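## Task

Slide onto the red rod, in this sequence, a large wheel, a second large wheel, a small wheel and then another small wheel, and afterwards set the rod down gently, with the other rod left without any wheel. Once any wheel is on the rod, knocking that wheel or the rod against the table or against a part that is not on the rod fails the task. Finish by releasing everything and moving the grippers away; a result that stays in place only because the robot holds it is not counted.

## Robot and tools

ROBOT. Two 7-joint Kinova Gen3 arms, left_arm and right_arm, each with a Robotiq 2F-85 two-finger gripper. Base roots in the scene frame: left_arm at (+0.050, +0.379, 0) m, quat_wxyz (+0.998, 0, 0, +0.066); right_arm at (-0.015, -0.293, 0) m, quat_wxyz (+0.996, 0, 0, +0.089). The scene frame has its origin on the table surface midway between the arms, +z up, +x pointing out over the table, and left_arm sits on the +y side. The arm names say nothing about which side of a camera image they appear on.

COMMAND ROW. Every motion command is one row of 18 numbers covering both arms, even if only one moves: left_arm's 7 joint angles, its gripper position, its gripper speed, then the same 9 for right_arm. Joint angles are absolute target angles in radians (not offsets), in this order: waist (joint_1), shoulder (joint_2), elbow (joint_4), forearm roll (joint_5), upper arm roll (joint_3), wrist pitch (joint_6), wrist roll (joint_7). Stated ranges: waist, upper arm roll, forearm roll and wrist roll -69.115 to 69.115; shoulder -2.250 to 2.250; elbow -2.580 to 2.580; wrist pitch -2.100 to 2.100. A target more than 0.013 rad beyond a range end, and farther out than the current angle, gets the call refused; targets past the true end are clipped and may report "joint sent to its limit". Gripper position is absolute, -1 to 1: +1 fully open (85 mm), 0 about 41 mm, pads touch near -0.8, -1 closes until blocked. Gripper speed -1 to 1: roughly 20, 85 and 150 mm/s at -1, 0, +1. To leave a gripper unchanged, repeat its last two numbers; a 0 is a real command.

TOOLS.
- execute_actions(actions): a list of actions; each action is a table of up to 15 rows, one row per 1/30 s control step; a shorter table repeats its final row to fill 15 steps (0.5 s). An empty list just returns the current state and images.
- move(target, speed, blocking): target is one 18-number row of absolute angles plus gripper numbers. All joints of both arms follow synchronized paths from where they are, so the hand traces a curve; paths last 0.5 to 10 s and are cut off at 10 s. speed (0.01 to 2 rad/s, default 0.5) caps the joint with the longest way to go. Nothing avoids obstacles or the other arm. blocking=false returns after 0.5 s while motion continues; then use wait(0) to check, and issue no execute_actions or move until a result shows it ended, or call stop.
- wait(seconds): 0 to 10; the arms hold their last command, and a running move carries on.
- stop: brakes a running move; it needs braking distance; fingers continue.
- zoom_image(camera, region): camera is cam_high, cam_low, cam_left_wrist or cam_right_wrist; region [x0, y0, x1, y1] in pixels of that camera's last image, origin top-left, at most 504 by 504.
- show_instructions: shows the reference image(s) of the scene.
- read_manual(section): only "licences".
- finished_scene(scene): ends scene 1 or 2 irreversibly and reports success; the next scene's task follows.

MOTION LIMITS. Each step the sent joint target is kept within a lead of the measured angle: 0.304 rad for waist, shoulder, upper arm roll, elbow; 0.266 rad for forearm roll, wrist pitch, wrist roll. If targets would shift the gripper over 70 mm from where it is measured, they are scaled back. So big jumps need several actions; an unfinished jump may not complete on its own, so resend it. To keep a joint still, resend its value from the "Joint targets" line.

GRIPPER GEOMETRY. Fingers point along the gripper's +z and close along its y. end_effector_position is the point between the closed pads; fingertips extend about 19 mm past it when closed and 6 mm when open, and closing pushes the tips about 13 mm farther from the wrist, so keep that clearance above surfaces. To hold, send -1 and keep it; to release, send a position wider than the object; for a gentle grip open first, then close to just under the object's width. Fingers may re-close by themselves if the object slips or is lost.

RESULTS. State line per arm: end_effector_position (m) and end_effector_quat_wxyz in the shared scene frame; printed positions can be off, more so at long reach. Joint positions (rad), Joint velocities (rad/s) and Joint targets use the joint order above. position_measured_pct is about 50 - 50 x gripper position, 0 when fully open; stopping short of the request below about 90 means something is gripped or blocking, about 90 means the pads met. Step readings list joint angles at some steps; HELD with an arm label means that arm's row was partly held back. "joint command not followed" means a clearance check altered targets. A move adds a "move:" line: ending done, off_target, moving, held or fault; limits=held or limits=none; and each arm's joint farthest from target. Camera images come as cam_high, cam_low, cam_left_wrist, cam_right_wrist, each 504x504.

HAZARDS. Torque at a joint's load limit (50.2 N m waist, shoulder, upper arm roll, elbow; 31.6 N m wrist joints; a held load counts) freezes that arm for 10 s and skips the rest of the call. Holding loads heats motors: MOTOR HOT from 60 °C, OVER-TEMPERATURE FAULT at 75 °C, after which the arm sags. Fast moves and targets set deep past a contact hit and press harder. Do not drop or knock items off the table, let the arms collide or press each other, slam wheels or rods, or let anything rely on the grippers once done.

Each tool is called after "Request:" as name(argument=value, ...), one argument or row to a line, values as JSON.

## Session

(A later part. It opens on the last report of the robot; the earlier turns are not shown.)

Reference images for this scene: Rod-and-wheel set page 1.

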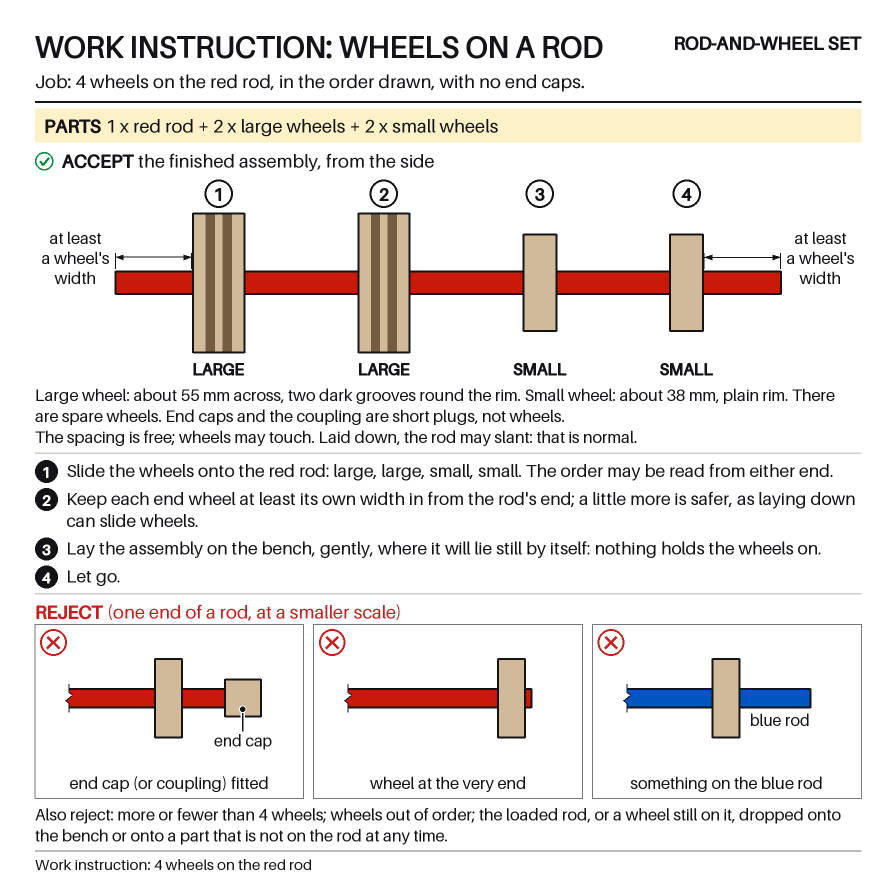

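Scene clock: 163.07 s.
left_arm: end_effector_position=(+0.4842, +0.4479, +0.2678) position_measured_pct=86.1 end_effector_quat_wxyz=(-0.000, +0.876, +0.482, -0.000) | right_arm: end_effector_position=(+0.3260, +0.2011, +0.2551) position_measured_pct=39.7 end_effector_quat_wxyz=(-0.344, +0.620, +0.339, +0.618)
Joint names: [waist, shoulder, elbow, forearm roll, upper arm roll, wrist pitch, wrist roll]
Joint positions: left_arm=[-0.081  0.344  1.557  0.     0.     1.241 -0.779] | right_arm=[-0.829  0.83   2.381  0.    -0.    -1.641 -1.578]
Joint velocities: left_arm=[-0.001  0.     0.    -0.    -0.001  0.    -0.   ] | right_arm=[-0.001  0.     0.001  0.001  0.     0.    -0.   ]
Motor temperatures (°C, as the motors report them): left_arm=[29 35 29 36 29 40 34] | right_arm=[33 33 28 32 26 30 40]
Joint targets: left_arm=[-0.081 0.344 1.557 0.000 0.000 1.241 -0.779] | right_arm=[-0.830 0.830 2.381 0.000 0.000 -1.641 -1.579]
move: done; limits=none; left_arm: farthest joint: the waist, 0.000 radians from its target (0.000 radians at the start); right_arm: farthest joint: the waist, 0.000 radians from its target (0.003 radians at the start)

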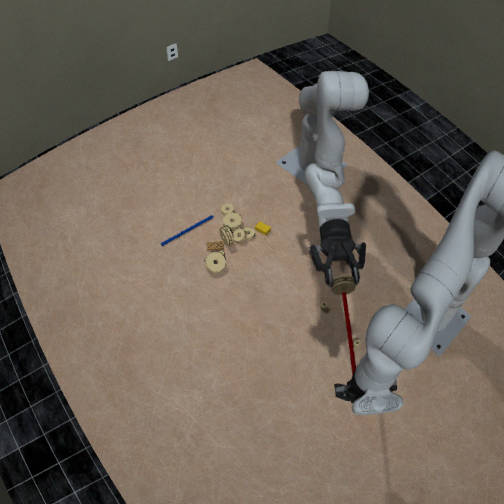

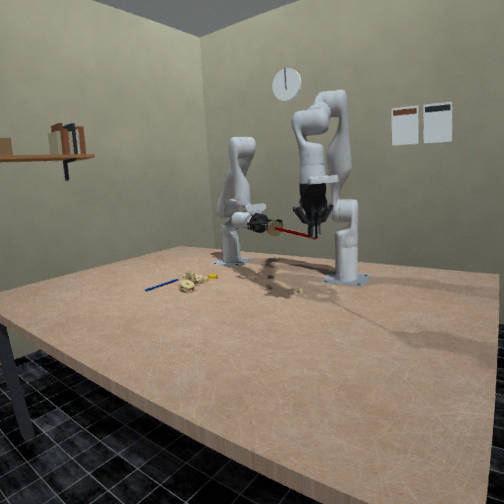

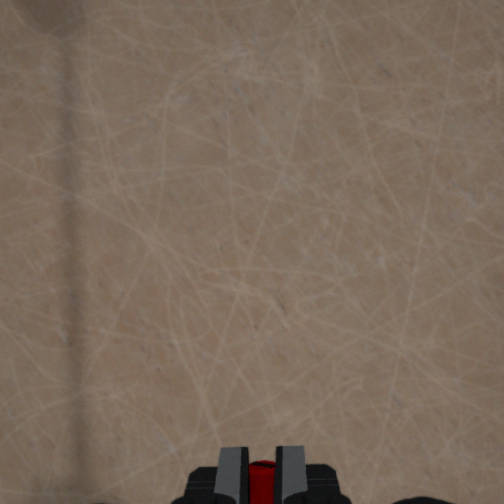

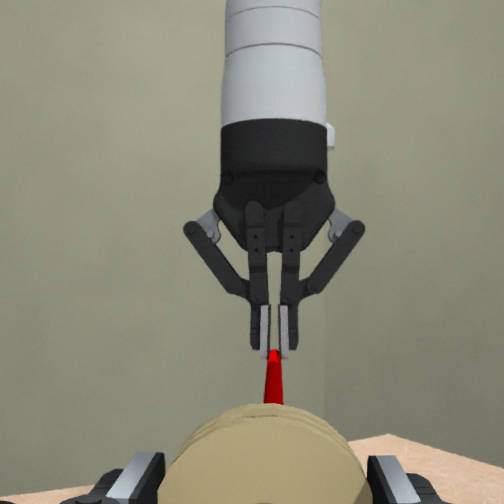

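Request:
move(
  target=[-0.0806,0.3439,1.5569,0,0,1.2408,-0.779,-1,-0.3,-0.8295,0.8277,2.3172,0,0,-1.5741,-1.5785,-1,0],
  speed=0.06,
)

Request:
zoom_image(
  camera="cam_low",
  region=[250,210,310,250],
)

Request:
zoom_image(
  camera="cam_high",
  region=[310,260,370,320],
)

Scene clock: 167.83 s.
left_arm: end_effector_position=(+0.4842, +0.4479, +0.2677) position_measured_pct=86.1 end_effector_quat_wxyz=(-0.000, +0.876, +0.482, -0.000) | right_arm: end_effector_position=(+0.3368, +0.2180, +0.2551) position_measured_pct=39.7 end_effector_quat_wxyz=(-0.344, +0.621, +0.339, +0.618)
Joint names: [waist, shoulder, elbow, forearm roll, upper arm roll, wrist pitch, wrist roll]
Joint positions: left_arm=[-0.081  0.344  1.557 -0.    -0.     1.241 -0.779] | right_arm=[-0.829  0.828  2.317 -0.     0.    -1.574 -1.578]
Joint velocities: left_arm=[-0.001  0.001  0.    -0.    -0.    -0.001 -0.   ] | right_arm=[ 0.001 -0.    -0.001 -0.     0.     0.     0.   ]
Motor temperatures (°C, as the motors report them): left_arm=[29 35 29 36 29 40 34] | right_arm=[33 33 28 32 26 30 40]
Joint targets: left_arm=[-0.081 0.344 1.557 0.000 0.000 1.241 -0.779] | right_arm=[-0.830 0.828 2.317 0.000 0.000 -1.574 -1.579]
move: done; limits=none; left_arm: farthest joint: the waist, 0.000 radians from its target (0.000 radians at the start); right_arm: farthest joint: the waist, 0.000 radians from its target (0.000 radians at the start)

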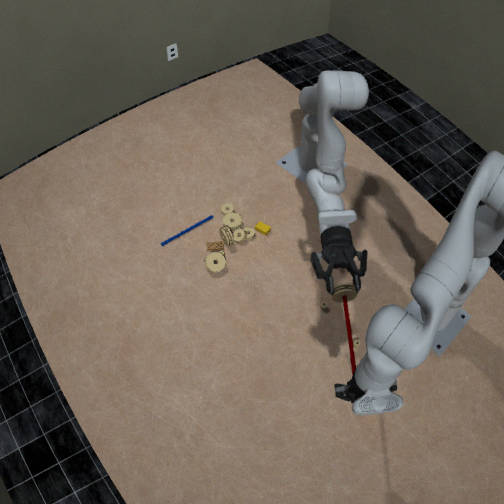

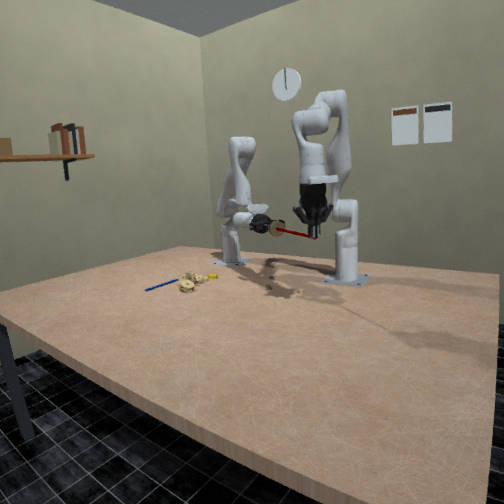

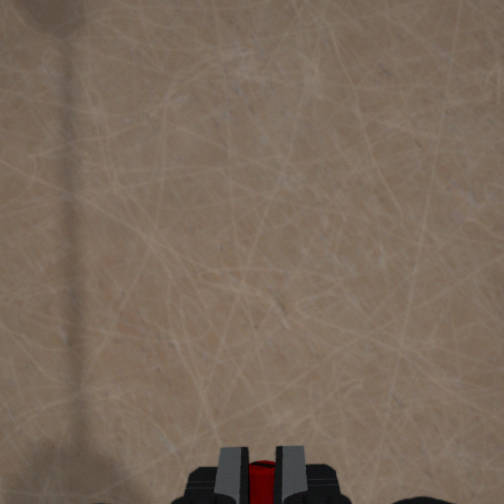

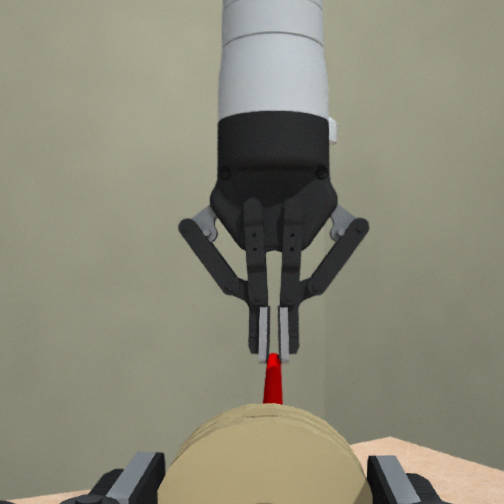

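Region (250, 210, 310, 250) of cam_low's 504x504 image, scaled by 8.400, with more detail than that image has.

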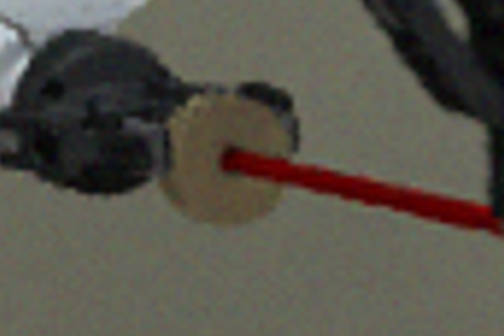

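Region (310, 260, 370, 320) of cam_high's 504x504 image, scaled by 8.400, with more detail than that image has.

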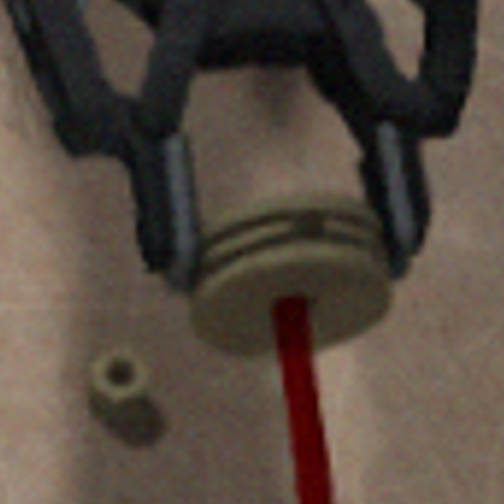

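Looks centered. Advance.

Request:
move(
  target=[-0.0806,0.3439,1.5569,0,0,1.2408,-0.779,-1,-0.3,-0.8295,0.8308,2.2378,0,0,-1.4978,-1.5785,-1,0],
  speed=0.05,
)

Request:
zoom_image(
  camera="cam_high",
  region=[300,260,380,340],
)

Scene clock: 171.37 s.
left_arm: end_effector_position=(+0.4842, +0.4480, +0.2677) position_measured_pct=86.1 end_effector_quat_wxyz=(-0.000, +0.876, +0.482, -0.000) | right_arm: end_effector_position=(+0.3501, +0.2390, +0.2549) position_measured_pct=39.7 end_effector_quat_wxyz=(-0.344, +0.621, +0.339, +0.618)
Joint names: [waist, shoulder, elbow, forearm roll, upper arm roll, wrist pitch, wrist roll]
Joint positions: left_arm=[-0.081  0.344  1.557 -0.    -0.     1.241 -0.779] | right_arm=[-0.829  0.831  2.238 -0.     0.    -1.498 -1.578]
Joint velocities: left_arm=[ 0.001 -0.001 -0.    -0.001 -0.    -0.001  0.001] | right_arm=[-0.  0. -0.  0. -0.  0. -0.]
Motor temperatures (°C, as the motors report them): left_arm=[29 35 29 36 29 40 34] | right_arm=[33 33 28 32 26 30 40]
Joint targets: left_arm=[-0.081 0.344 1.557 0.000 0.000 1.241 -0.779] | right_arm=[-0.830 0.831 2.238 0.000 0.000 -1.498 -1.579]
move: done; limits=none; left_arm: farthest joint: the waist, 0.000 radians from its target (0.000 radians at the start); right_arm: farthest joint: the waist, 0.000 radians from its target (0.000 radians at the start)

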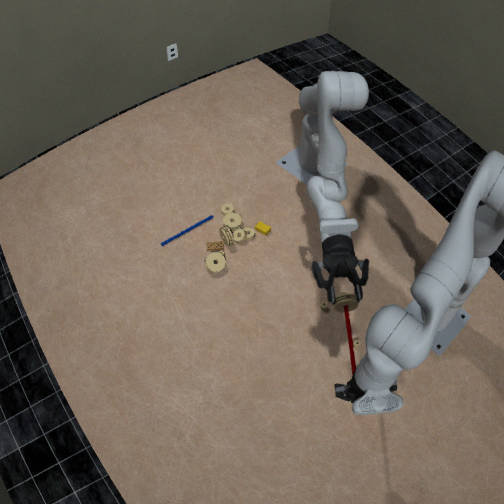

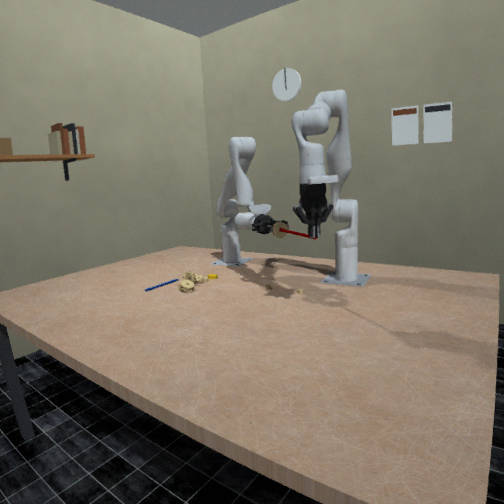

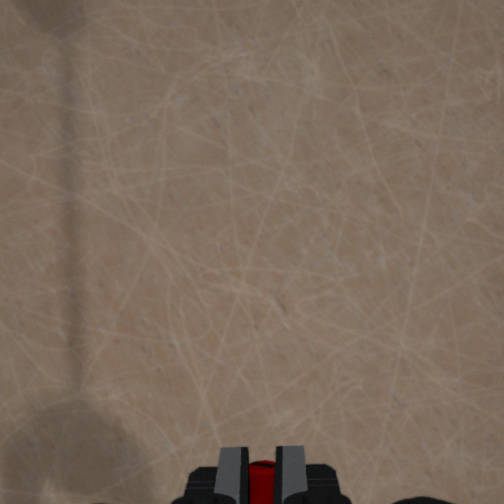

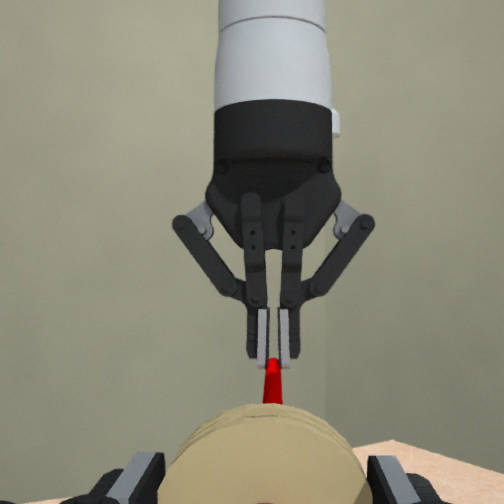

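Region (300, 260, 380, 340) of cam_high's 504x504 image, scaled by 6.300, with more detail than that image has.

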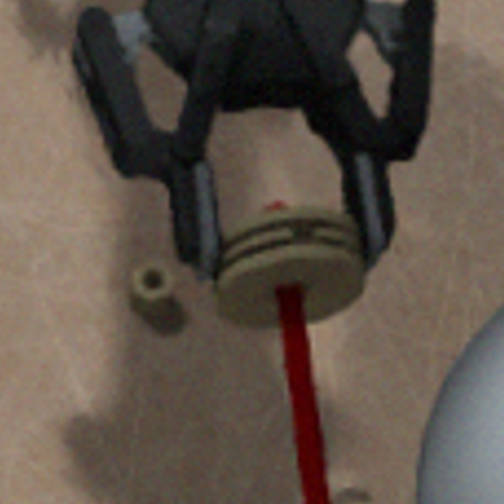

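Request:
move(
  target=[-0.0806,0.3439,1.5569,0,0,1.2408,-0.779,-1,-0.3,-0.8295,0.8388,2.1570,0,0,-1.4250,-1.5785,-1,0],
  speed=0.07,
)

Request:
execute_actions(
  actions=[
    [[-0.0806,0.3439,1.5569,0,0,1.2408,-0.779,-1,-0.3,-0.8295,0.8388,2.1570,0,0,-1.4250,-1.5785,0.7,0.3]],
    [[-0.0806,0.3439,1.5569,0,0,1.2408,-0.779,-1,-0.3,-0.8295,0.8388,2.1570,0,0,-1.4250,-1.5785,0.7,0.3]],
  ],
)

Request:
zoom_image(
  camera="cam_high",
  region=[300,260,380,340],
)

Scene clock: 175.87 s.
left_arm: end_effector_position=(+0.4842, +0.4480, +0.2677) position_measured_pct=86.1 end_effector_quat_wxyz=(-0.000, +0.876, +0.482, -0.000) | right_arm: end_effector_position=(+0.3635, +0.2601, +0.2549) position_measured_pct=39.7 end_effector_quat_wxyz=(-0.344, +0.621, +0.339, +0.618)
Joint names: [waist, shoulder, elbow, forearm roll, upper arm roll, wrist pitch, wrist roll]
Joint positions: left_arm=[-0.081  0.344  1.557 -0.    -0.     1.241 -0.779] | right_arm=[-0.829  0.839  2.157 -0.     0.    -1.425 -1.578]
Joint velocities: left_arm=[ 0.    -0.     0.     0.001 -0.    -0.001  0.001] | right_arm=[ 0.  0. -0. -0.  0.  0. -0.]
Motor temperatures (°C, as the motors report them): left_arm=[29 35 29 36 29 40 34] | right_arm=[33 33 28 32 26 30 40]
Joint targets: left_arm=[-0.081 0.344 1.557 0.000 0.000 1.241 -0.779] | right_arm=[-0.830 0.839 2.157 0.000 0.000 -1.425 -1.579]
move: done; limits=none; left_arm: farthest joint: the waist, 0.000 radians from its target (0.000 radians at the start); right_arm: farthest joint: the waist, 0.000 radians from its target (0.000 radians at the start)

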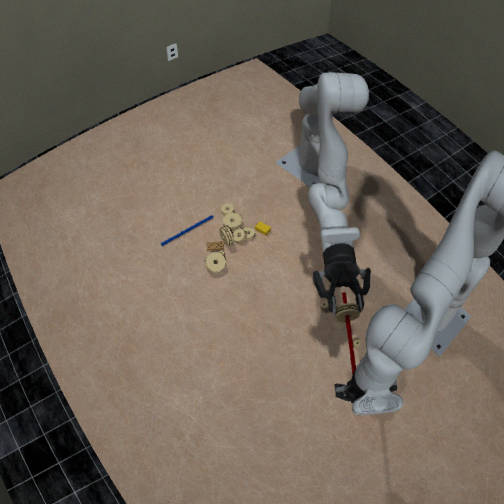

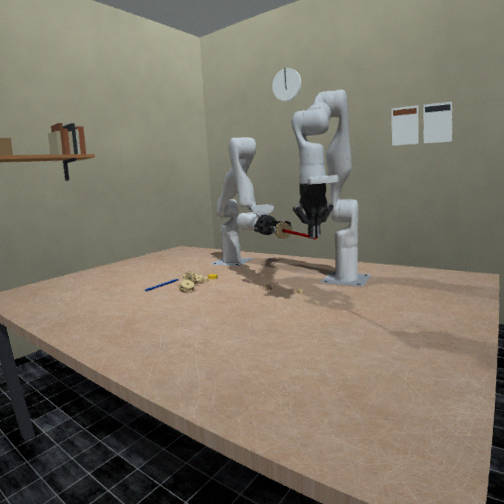

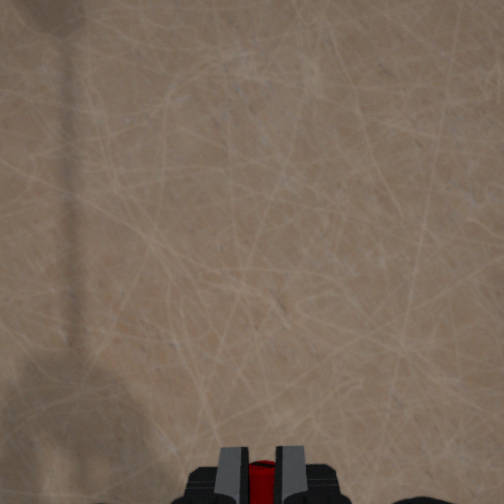

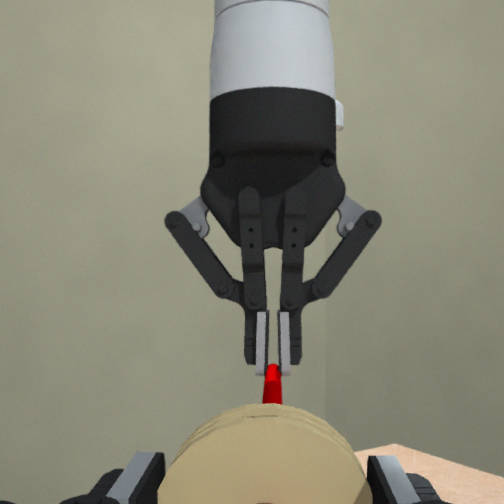

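Scene clock: 176.87 s.
left_arm: end_effector_position=(+0.4842, +0.4479, +0.2677) position_measured_pct=86.1 end_effector_quat_wxyz=(-0.000, +0.876, +0.482, -0.000) | right_arm: end_effector_position=(+0.3634, +0.2603, +0.2550) position_measured_pct=15.1 end_effector_quat_wxyz=(-0.344, +0.620, +0.339, +0.618)
Joint names: [waist, shoulder, elbow, forearm roll, upper arm roll, wrist pitch, wrist roll]
Joint positions: left_arm=[-0.081  0.344  1.557 -0.    -0.     1.241 -0.779] | right_arm=[-0.829  0.839  2.157 -0.     0.    -1.425 -1.578]
Joint velocities: left_arm=[-0.     0.001 -0.     0.001 -0.    -0.001 -0.   ] | right_arm=[-0.     0.     0.001  0.    -0.     0.    -0.   ]
Motor temperatures (°C, as the motors report them): left_arm=[29 35 29 36 29 40 34] | right_arm=[33 33 28 32 26 30 40]
Joint targets: left_arm=[-0.081 0.344 1.557 0.000 0.000 1.241 -0.779] | right_arm=[-0.830 0.839 2.157 0.000 0.000 -1.425 -1.579]
Step readings (joint positions; steps 1 to 15: 1st action; 16 to 30: 2nd action):
0: left_arm=[-0.081 0.344 1.557 -0.000 -0.000 1.241 -0.779] | right_arm=[-0.829 0.839 2.157 -0.000 0.000 -1.425 -1.578]
1: left_arm=[-0.081 0.344 1.557 -0.000 -0.000 1.241 -0.779] | right_arm=[-0.829 0.839 2.157 -0.000 0.000 -1.425 -1.578]
2: left_arm=[-0.081 0.344 1.557 -0.000 -0.000 1.241 -0.779] | right_arm=[-0.829 0.839 2.157 -0.000 0.000 -1.425 -1.578]
4: left_arm=[-0.081 0.344 1.557 -0.000 -0.000 1.241 -0.779] | right_arm=[-0.829 0.839 2.157 -0.000 0.000 -1.425 -1.578]
8: left_arm=[-0.081 0.344 1.557 -0.000 -0.000 1.241 -0.779] | right_arm=[-0.829 0.839 2.157 0.000 -0.000 -1.425 -1.578]
15: left_arm=[-0.081 0.344 1.557 -0.000 -0.000 1.241 -0.779] | right_arm=[-0.829 0.839 2.157 0.000 -0.000 -1.425 -1.579]
16: left_arm=[-0.081 0.344 1.557 -0.000 -0.000 1.241 -0.779] | right_arm=[-0.829 0.839 2.157 0.000 -0.000 -1.425 -1.578]
17: left_arm=[-0.081 0.344 1.557 -0.000 -0.000 1.241 -0.779] | right_arm=[-0.829 0.839 2.157 -0.000 -0.000 -1.425 -1.578]
19: left_arm=[-0.081 0.344 1.557 -0.000 -0.000 1.241 -0.779] | right_arm=[-0.829 0.839 2.157 0.000 0.000 -1.425 -1.579]
23: left_arm=[-0.081 0.344 1.557 -0.000 -0.000 1.241 -0.779] | right_arm=[-0.829 0.839 2.157 -0.000 0.000 -1.425 -1.579]
30: Joint positions above

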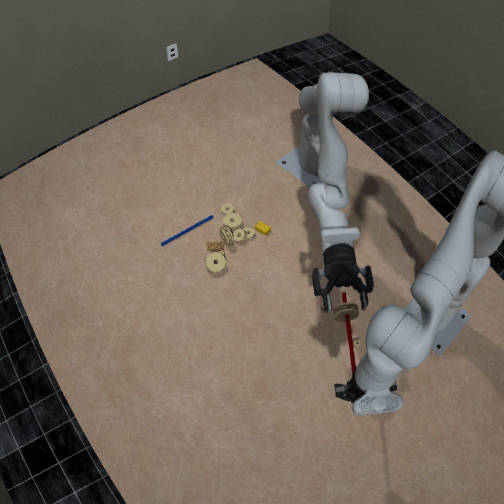

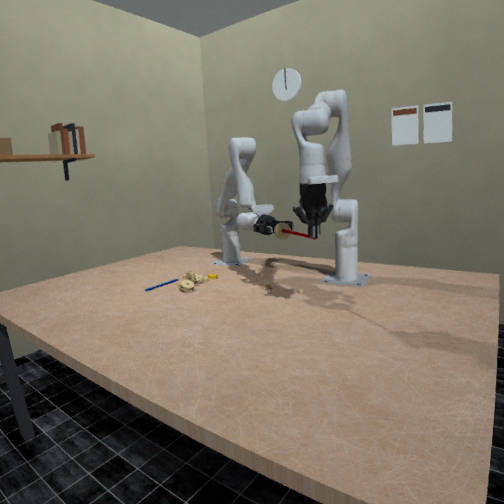

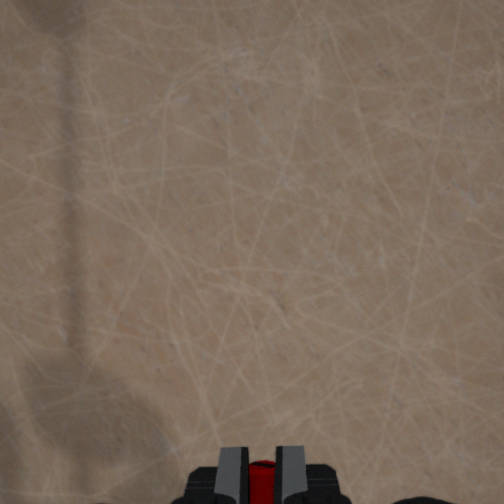

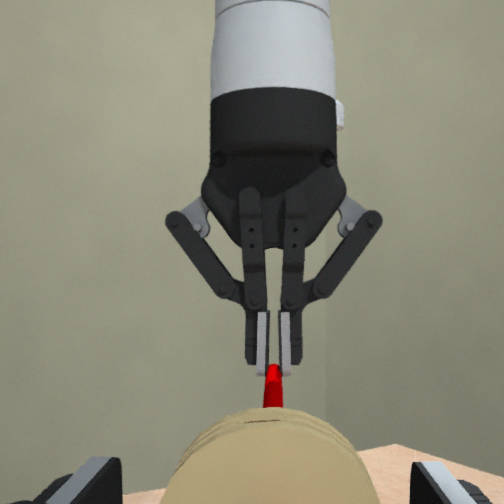

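Region (300, 260, 380, 340) of cam_high's 504x504 image, scaled by 6.300, with more detail than that image has.

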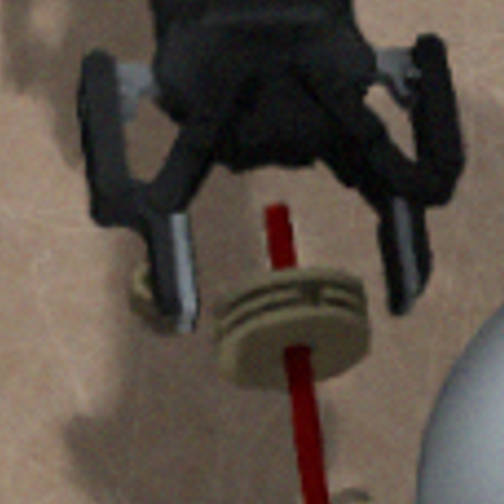

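Request:
move(
  target=[-0.0806,0.3439,1.5569,0,0,1.2408,-0.779,-1,-0.3,-0.8295,0.8389,2.4443,0,0,-1.7124,-1.5785,0.7,0.3],
  speed=0.35,
)

Request:
move(
  target=[-0.0806,0.3439,1.5569,0,0,1.2408,-0.779,-1,-0.3,-0.0549,0.3574,1.9780,0,0,0.8062,-0.41,0.7,0.3],
  speed=1.1,
)

Scene clock: 185.50 s.
left_arm: end_effector_position=(+0.4842, +0.4479, +0.2677) position_measured_pct=86.1 end_effector_quat_wxyz=(-0.000, +0.876, +0.482, -0.000) | right_arm: end_effector_position=(+0.3154, +0.1842, +0.2548) position_measured_pct=15.1 end_effector_quat_wxyz=(-0.344, +0.620, +0.339, +0.618)
Joint names: [waist, shoulder, elbow, forearm roll, upper arm roll, wrist pitch, wrist roll]
Joint positions: left_arm=[-0.081  0.344  1.557 -0.    -0.     1.241 -0.779] | right_arm=[-0.829  0.839  2.444  0.    -0.    -1.712 -1.579]
Joint velocities: left_arm=[-0.     0.    -0.    -0.001 -0.    -0.     0.   ] | right_arm=[-0.     0.    -0.001 -0.     0.    -0.    -0.   ]
Motor temperatures (°C, as the motors report them): left_arm=[29 35 29 36 29 40 34] | right_arm=[33 33 28 32 26 30 40]
Joint targets: left_arm=[-0.081 0.344 1.557 0.000 0.000 1.241 -0.779] | right_arm=[-0.830 0.839 2.444 0.000 0.000 -1.712 -1.579]
move: done; limits=none; left_arm: farthest joint: the waist, 0.000 radians from its target (0.000 radians at the start); right_arm: farthest joint: the waist, 0.000 radians from its target (0.000 radians at the start)

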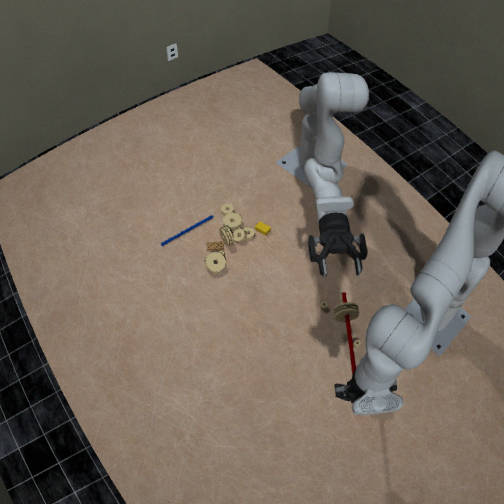

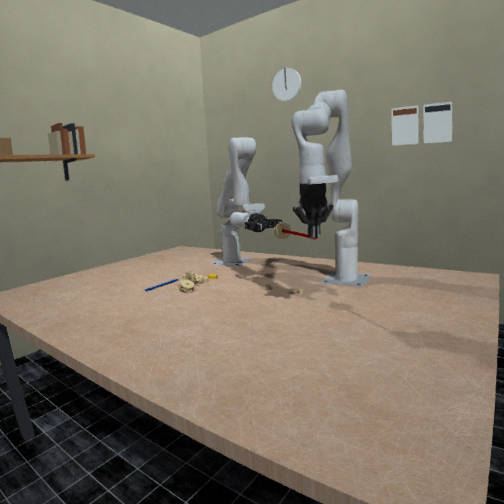

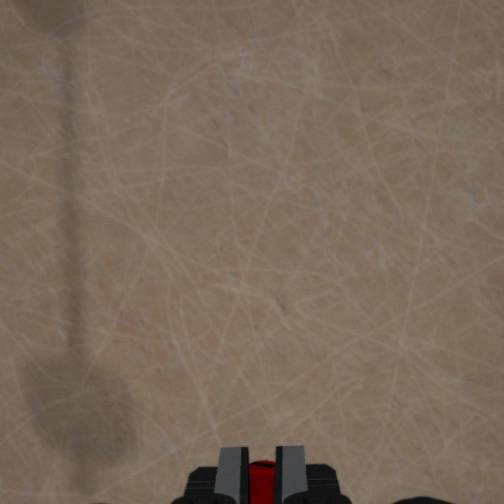

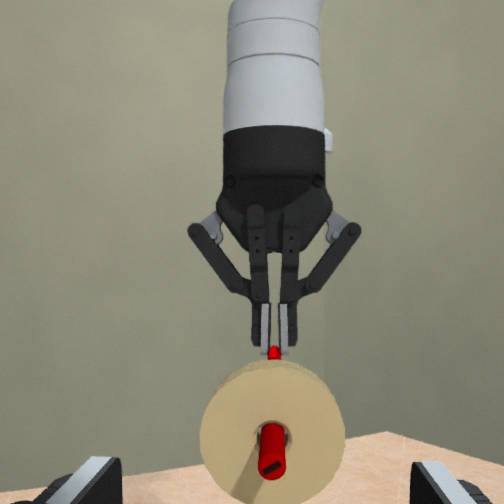

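Scene clock: 188.43 s.
left_arm: end_effector_position=(+0.4842, +0.4479, +0.2677) position_measured_pct=86.1 end_effector_quat_wxyz=(-0.000, +0.876, +0.482, -0.000) | right_arm: end_effector_position=(+0.3546, -0.2306, +0.1500) position_measured_pct=15.1 end_effector_quat_wxyz=(-0.000, +0.767, +0.642, -0.000)
Joint names: [waist, shoulder, elbow, forearm roll, upper arm roll, wrist pitch, wrist roll]
Joint positions: left_arm=[-0.081  0.344  1.557 -0.    -0.     1.241 -0.779] | right_arm=[-0.055  0.358  1.978  0.     0.     0.806 -0.41 ]
Joint velocities: left_arm=[ 0.    -0.     0.     0.002 -0.001  0.001  0.   ] | right_arm=[ 0.002 -0.001 -0.    -0.    -0.     0.     0.   ]
Motor temperatures (°C, as the motors report them): left_arm=[29 35 29 36 29 40 34] | right_arm=[33 33 28 32 26 30 40]
Joint targets: left_arm=[-0.081 0.344 1.557 0.000 0.000 1.241 -0.779] | right_arm=[-0.055 0.357 1.978 0.000 0.000 0.806 -0.410]
move: done; limits=none; left_arm: farthest joint: the waist, 0.000 radians from its target (0.000 radians at the start); right_arm: farthest joint: the waist, 0.000 radians from its target (0.775 radians at the start)

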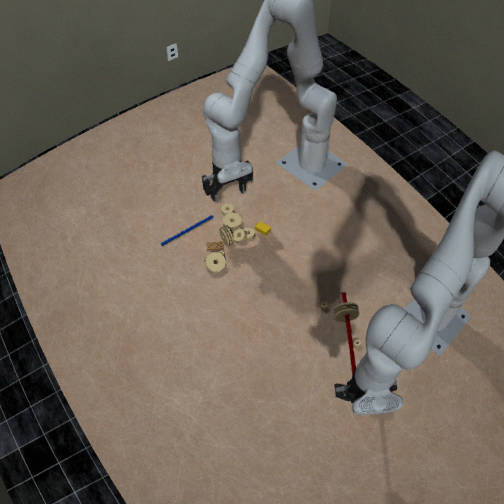

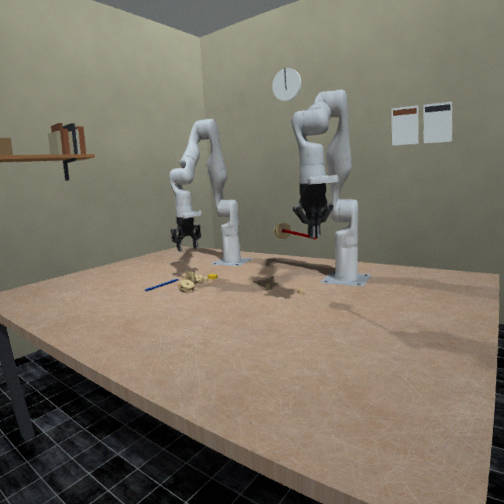

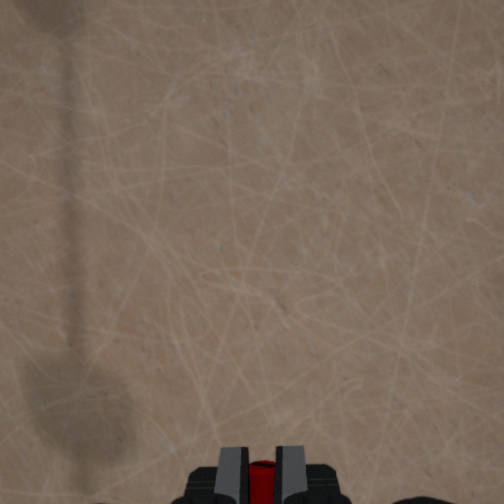

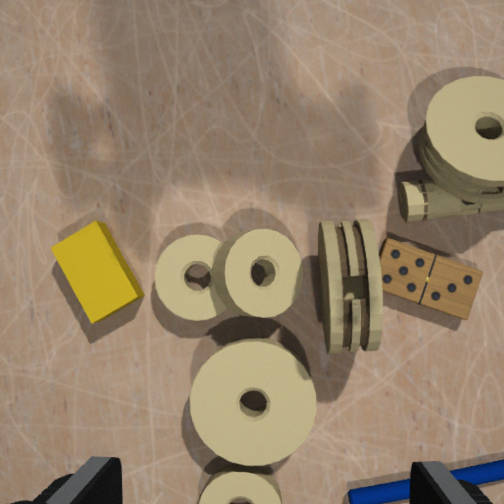

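Request:
move(
  target=[-0.0806,0.3439,1.5569,0,0,1.2408,-0.779,-1,-0.3,-0.0709,0.5057,2.0774,0,0,0.5585,-0.426,0.6,0.3],
  speed=0.4,
)

Scene clock: 196.73 s.
left_arm: end_effector_position=(+0.4842, +0.4479, +0.2677) position_measured_pct=86.1 end_effector_quat_wxyz=(-0.000, +0.876, +0.482, -0.000) | right_arm: end_effector_position=(+0.3501, -0.2257, +0.0751) position_measured_pct=19.8 end_effector_quat_wxyz=(+0.000, +0.767, +0.642, +0.000)
Joint names: [waist, shoulder, elbow, forearm roll, upper arm roll, wrist pitch, wrist roll]
Joint positions: left_arm=[-0.081  0.344  1.557 -0.    -0.     1.241 -0.779] | right_arm=[-0.071  0.505  2.077 -0.    -0.     0.559 -0.426]
Joint velocities: left_arm=[-0.001 -0.     0.     0.001  0.001 -0.     0.   ] | right_arm=[-0.     0.003 -0.001  0.     0.    -0.    -0.   ]
Motor temperatures (°C, as the motors report them): left_arm=[29 35 29 36 29 40 34] | right_arm=[33 33 28 32 26 30 40]
Joint targets: left_arm=[-0.081 0.344 1.557 0.000 0.000 1.241 -0.779] | right_arm=[-0.071 0.506 2.077 0.000 0.000 0.558 -0.426]
move: done; limits=none; left_arm: farthest joint: the waist, 0.000 radians from its target (0.000 radians at the start); right_arm: farthest joint: the waist, 0.000 radians from its target (0.016 radians at the start)

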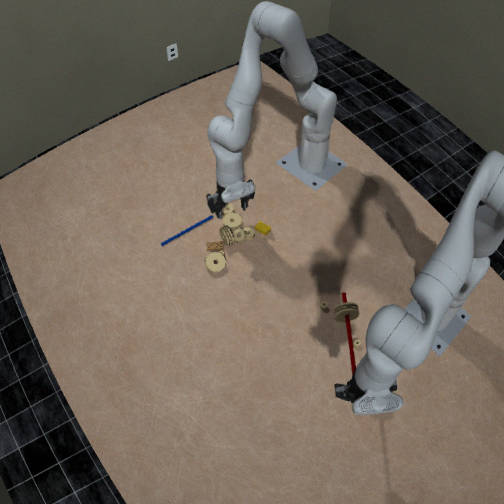

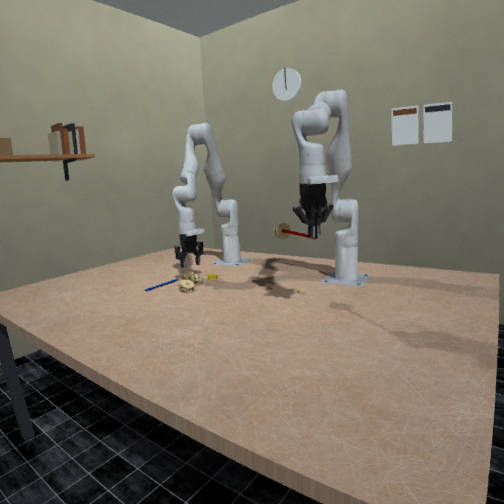

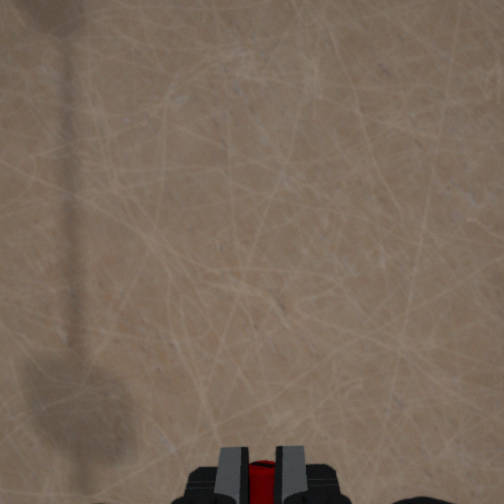

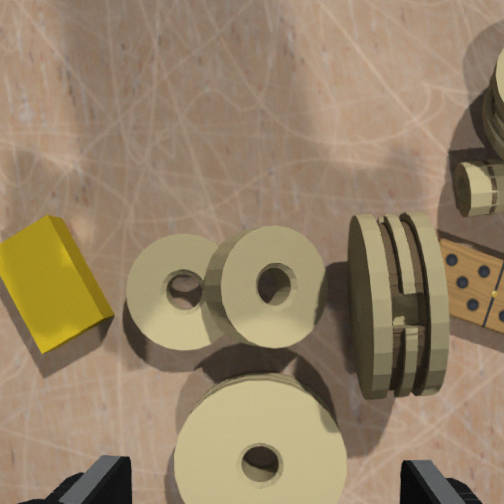

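Request:
move(
  target=[-0.0806,0.3439,1.5569,0,0,1.2408,-0.779,-1,-0.3,-0.0709,0.6274,2.1108,0,0,0.4034,-0.426,0.6,0.3],
  speed=0.25,
)

Request:
execute_actions(
  actions=[
    [[-0.0806,0.3439,1.5569,0,0,1.2408,-0.779,-1,-0.3,-0.0709,0.6274,2.1108,0,0,0.4034,-0.426,-1,0]],
    [[-0.0806,0.3439,1.5569,0,0,1.2408,-0.779,-1,-0.3,-0.0709,0.6274,2.1108,0,0,0.4034,-0.426,-1,0]],
  ],
)

Scene clock: 202.07 s.
left_arm: end_effector_position=(+0.4842, +0.4479, +0.2677) position_measured_pct=86.1 end_effector_quat_wxyz=(-0.000, +0.876, +0.482, -0.000) | right_arm: end_effector_position=(+0.3501, -0.2257, +0.0251) position_measured_pct=19.8 end_effector_quat_wxyz=(+0.000, +0.767, +0.642, +0.000)
Joint names: [waist, shoulder, elbow, forearm roll, upper arm roll, wrist pitch, wrist roll]
Joint positions: left_arm=[-0.081  0.344  1.557 -0.    -0.     1.241 -0.779] | right_arm=[-0.071  0.627  2.111  0.    -0.     0.403 -0.426]
Joint velocities: left_arm=[ 0.     0.001 -0.    -0.     0.    -0.    -0.   ] | right_arm=[ 0.     0.003  0.001 -0.    -0.    -0.     0.   ]
Motor temperatures (°C, as the motors report them): left_arm=[29 35 29 36 29 40 34] | right_arm=[33 33 28 32 26 30 40]
Joint targets: left_arm=[-0.081 0.344 1.557 0.000 0.000 1.241 -0.779] | right_arm=[-0.071 0.627 2.111 0.000 0.000 0.403 -0.426]
move: done; limits=none; left_arm: farthest joint: the waist, 0.000 radians from its target (0.000 radians at the start); right_arm: farthest joint: the waist, 0.000 radians from its target (0.000 radians at the start)

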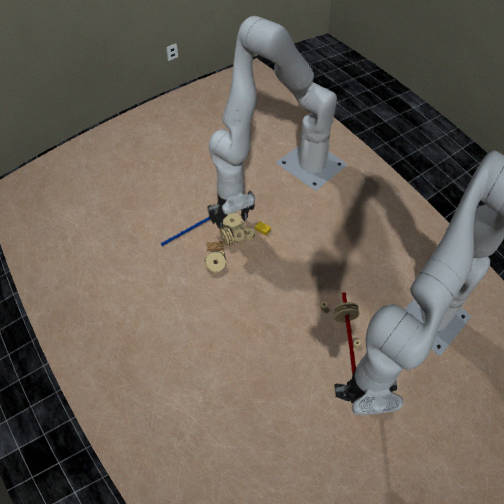

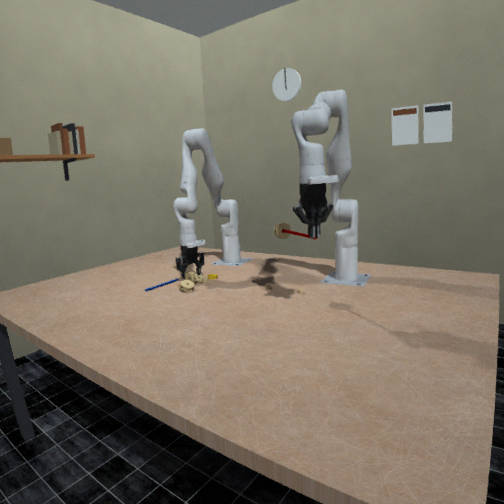

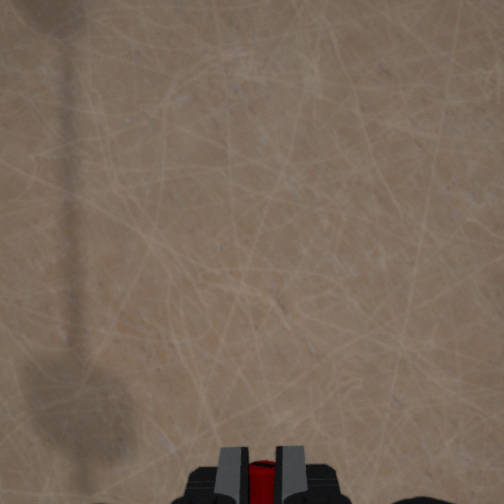

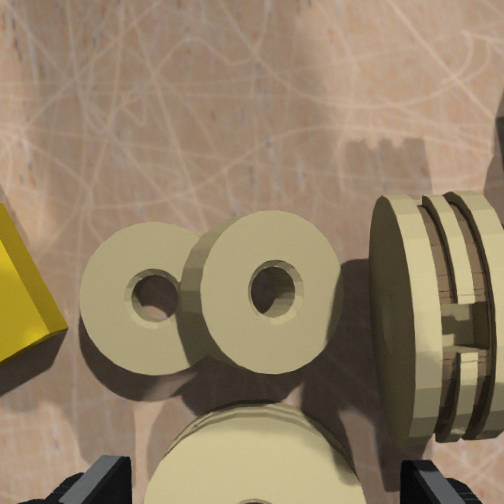

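Scene clock: 203.07 s.
left_arm: end_effector_position=(+0.4842, +0.4479, +0.2677) position_measured_pct=86.1 end_effector_quat_wxyz=(-0.000, +0.876, +0.482, -0.000) | right_arm: end_effector_position=(+0.3500, -0.2257, +0.0262) position_measured_pct=39.3 end_effector_quat_wxyz=(+0.000, +0.767, +0.642, +0.000)
Joint names: [waist, shoulder, elbow, forearm roll, upper arm roll, wrist pitch, wrist roll]
Joint positions: left_arm=[-0.081  0.344  1.557 -0.    -0.     1.241 -0.779] | right_arm=[-0.071  0.624  2.111 -0.    -0.     0.405 -0.426]
Joint velocities: left_arm=[-0.001  0.    -0.     0.001  0.     0.     0.   ] | right_arm=[ 0.    -0.     0.001  0.     0.    -0.     0.   ]
Motor temperatures (°C, as the motors report them): left_arm=[29 35 29 36 29 40 34] | right_arm=[33 33 28 32 26 30 40]
Joint targets: left_arm=[-0.081 0.344 1.557 0.000 0.000 1.241 -0.779] | right_arm=[-0.071 0.627 2.111 0.000 0.000 0.403 -0.426]
Step readings (joint positions; steps 1 to 15: 1st action; 16 to 30: 2nd action):
0: left_arm=[-0.081 0.344 1.557 -0.000 -0.000 1.241 -0.779] | right_arm=[-0.071 0.627 2.111 0.000 -0.000 0.403 -0.426]
1: left_arm=[-0.081 0.344 1.557 -0.000 -0.000 1.241 -0.779] | right_arm=[-0.071 0.627 2.111 -0.000 -0.000 0.403 -0.426]
2: left_arm=[-0.081 0.344 1.557 -0.000 -0.000 1.241 -0.779] | right_arm=[-0.071 0.627 2.111 0.000 0.000 0.403 -0.426]
4: left_arm=[-0.081 0.344 1.557 -0.000 -0.000 1.241 -0.779] | right_arm=[-0.071 0.627 2.111 0.000 0.000 0.403 -0.426]
8: left_arm=[-0.081 0.344 1.557 -0.000 -0.000 1.241 -0.779] | right_arm=[-0.071 0.626 2.111 -0.000 0.000 0.405 -0.426]
15: left_arm=[-0.081 0.344 1.557 -0.000 -0.000 1.241 -0.779] | right_arm=[-0.071 0.624 2.111 -0.000 -0.000 0.405 -0.426]
16: left_arm=[-0.081 0.344 1.557 -0.000 -0.000 1.241 -0.779] | right_arm=[-0.071 0.624 2.111 -0.000 -0.000 0.405 -0.426]
17: left_arm=[-0.081 0.344 1.557 -0.000 -0.000 1.241 -0.779] | right_arm=[-0.071 0.624 2.111 -0.000 -0.000 0.405 -0.426]
19: left_arm=[-0.081 0.344 1.557 -0.000 -0.000 1.241 -0.779] | right_arm=[-0.071 0.624 2.111 -0.000 -0.000 0.405 -0.426]
23: left_arm=[-0.081 0.344 1.557 -0.000 -0.000 1.241 -0.779] | right_arm=[-0.071 0.624 2.111 -0.000 -0.000 0.405 -0.426]
30: Joint positions above

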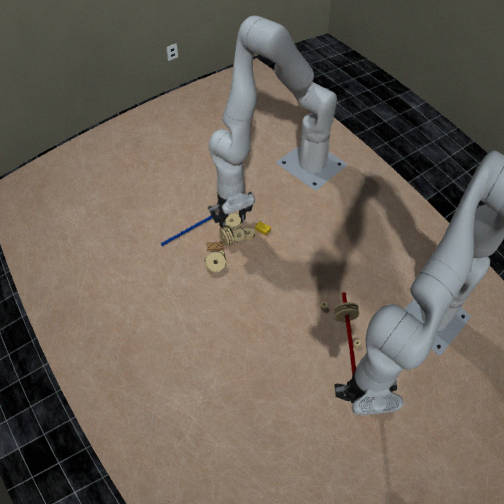

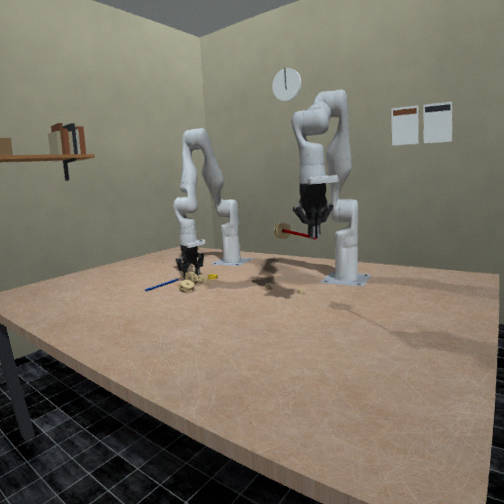

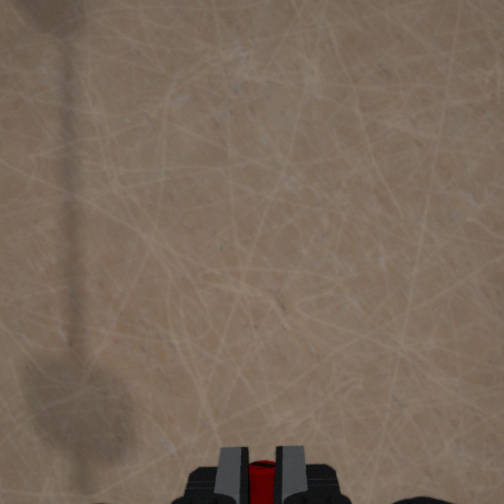

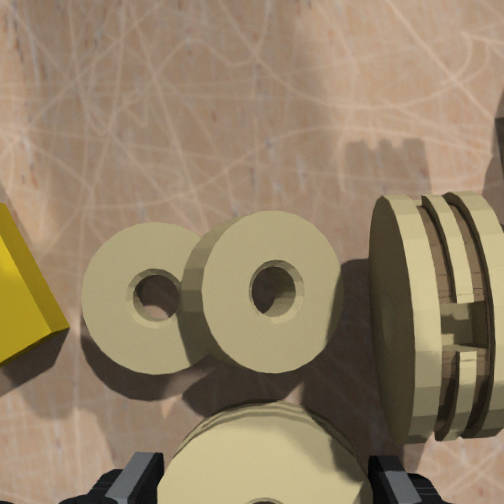

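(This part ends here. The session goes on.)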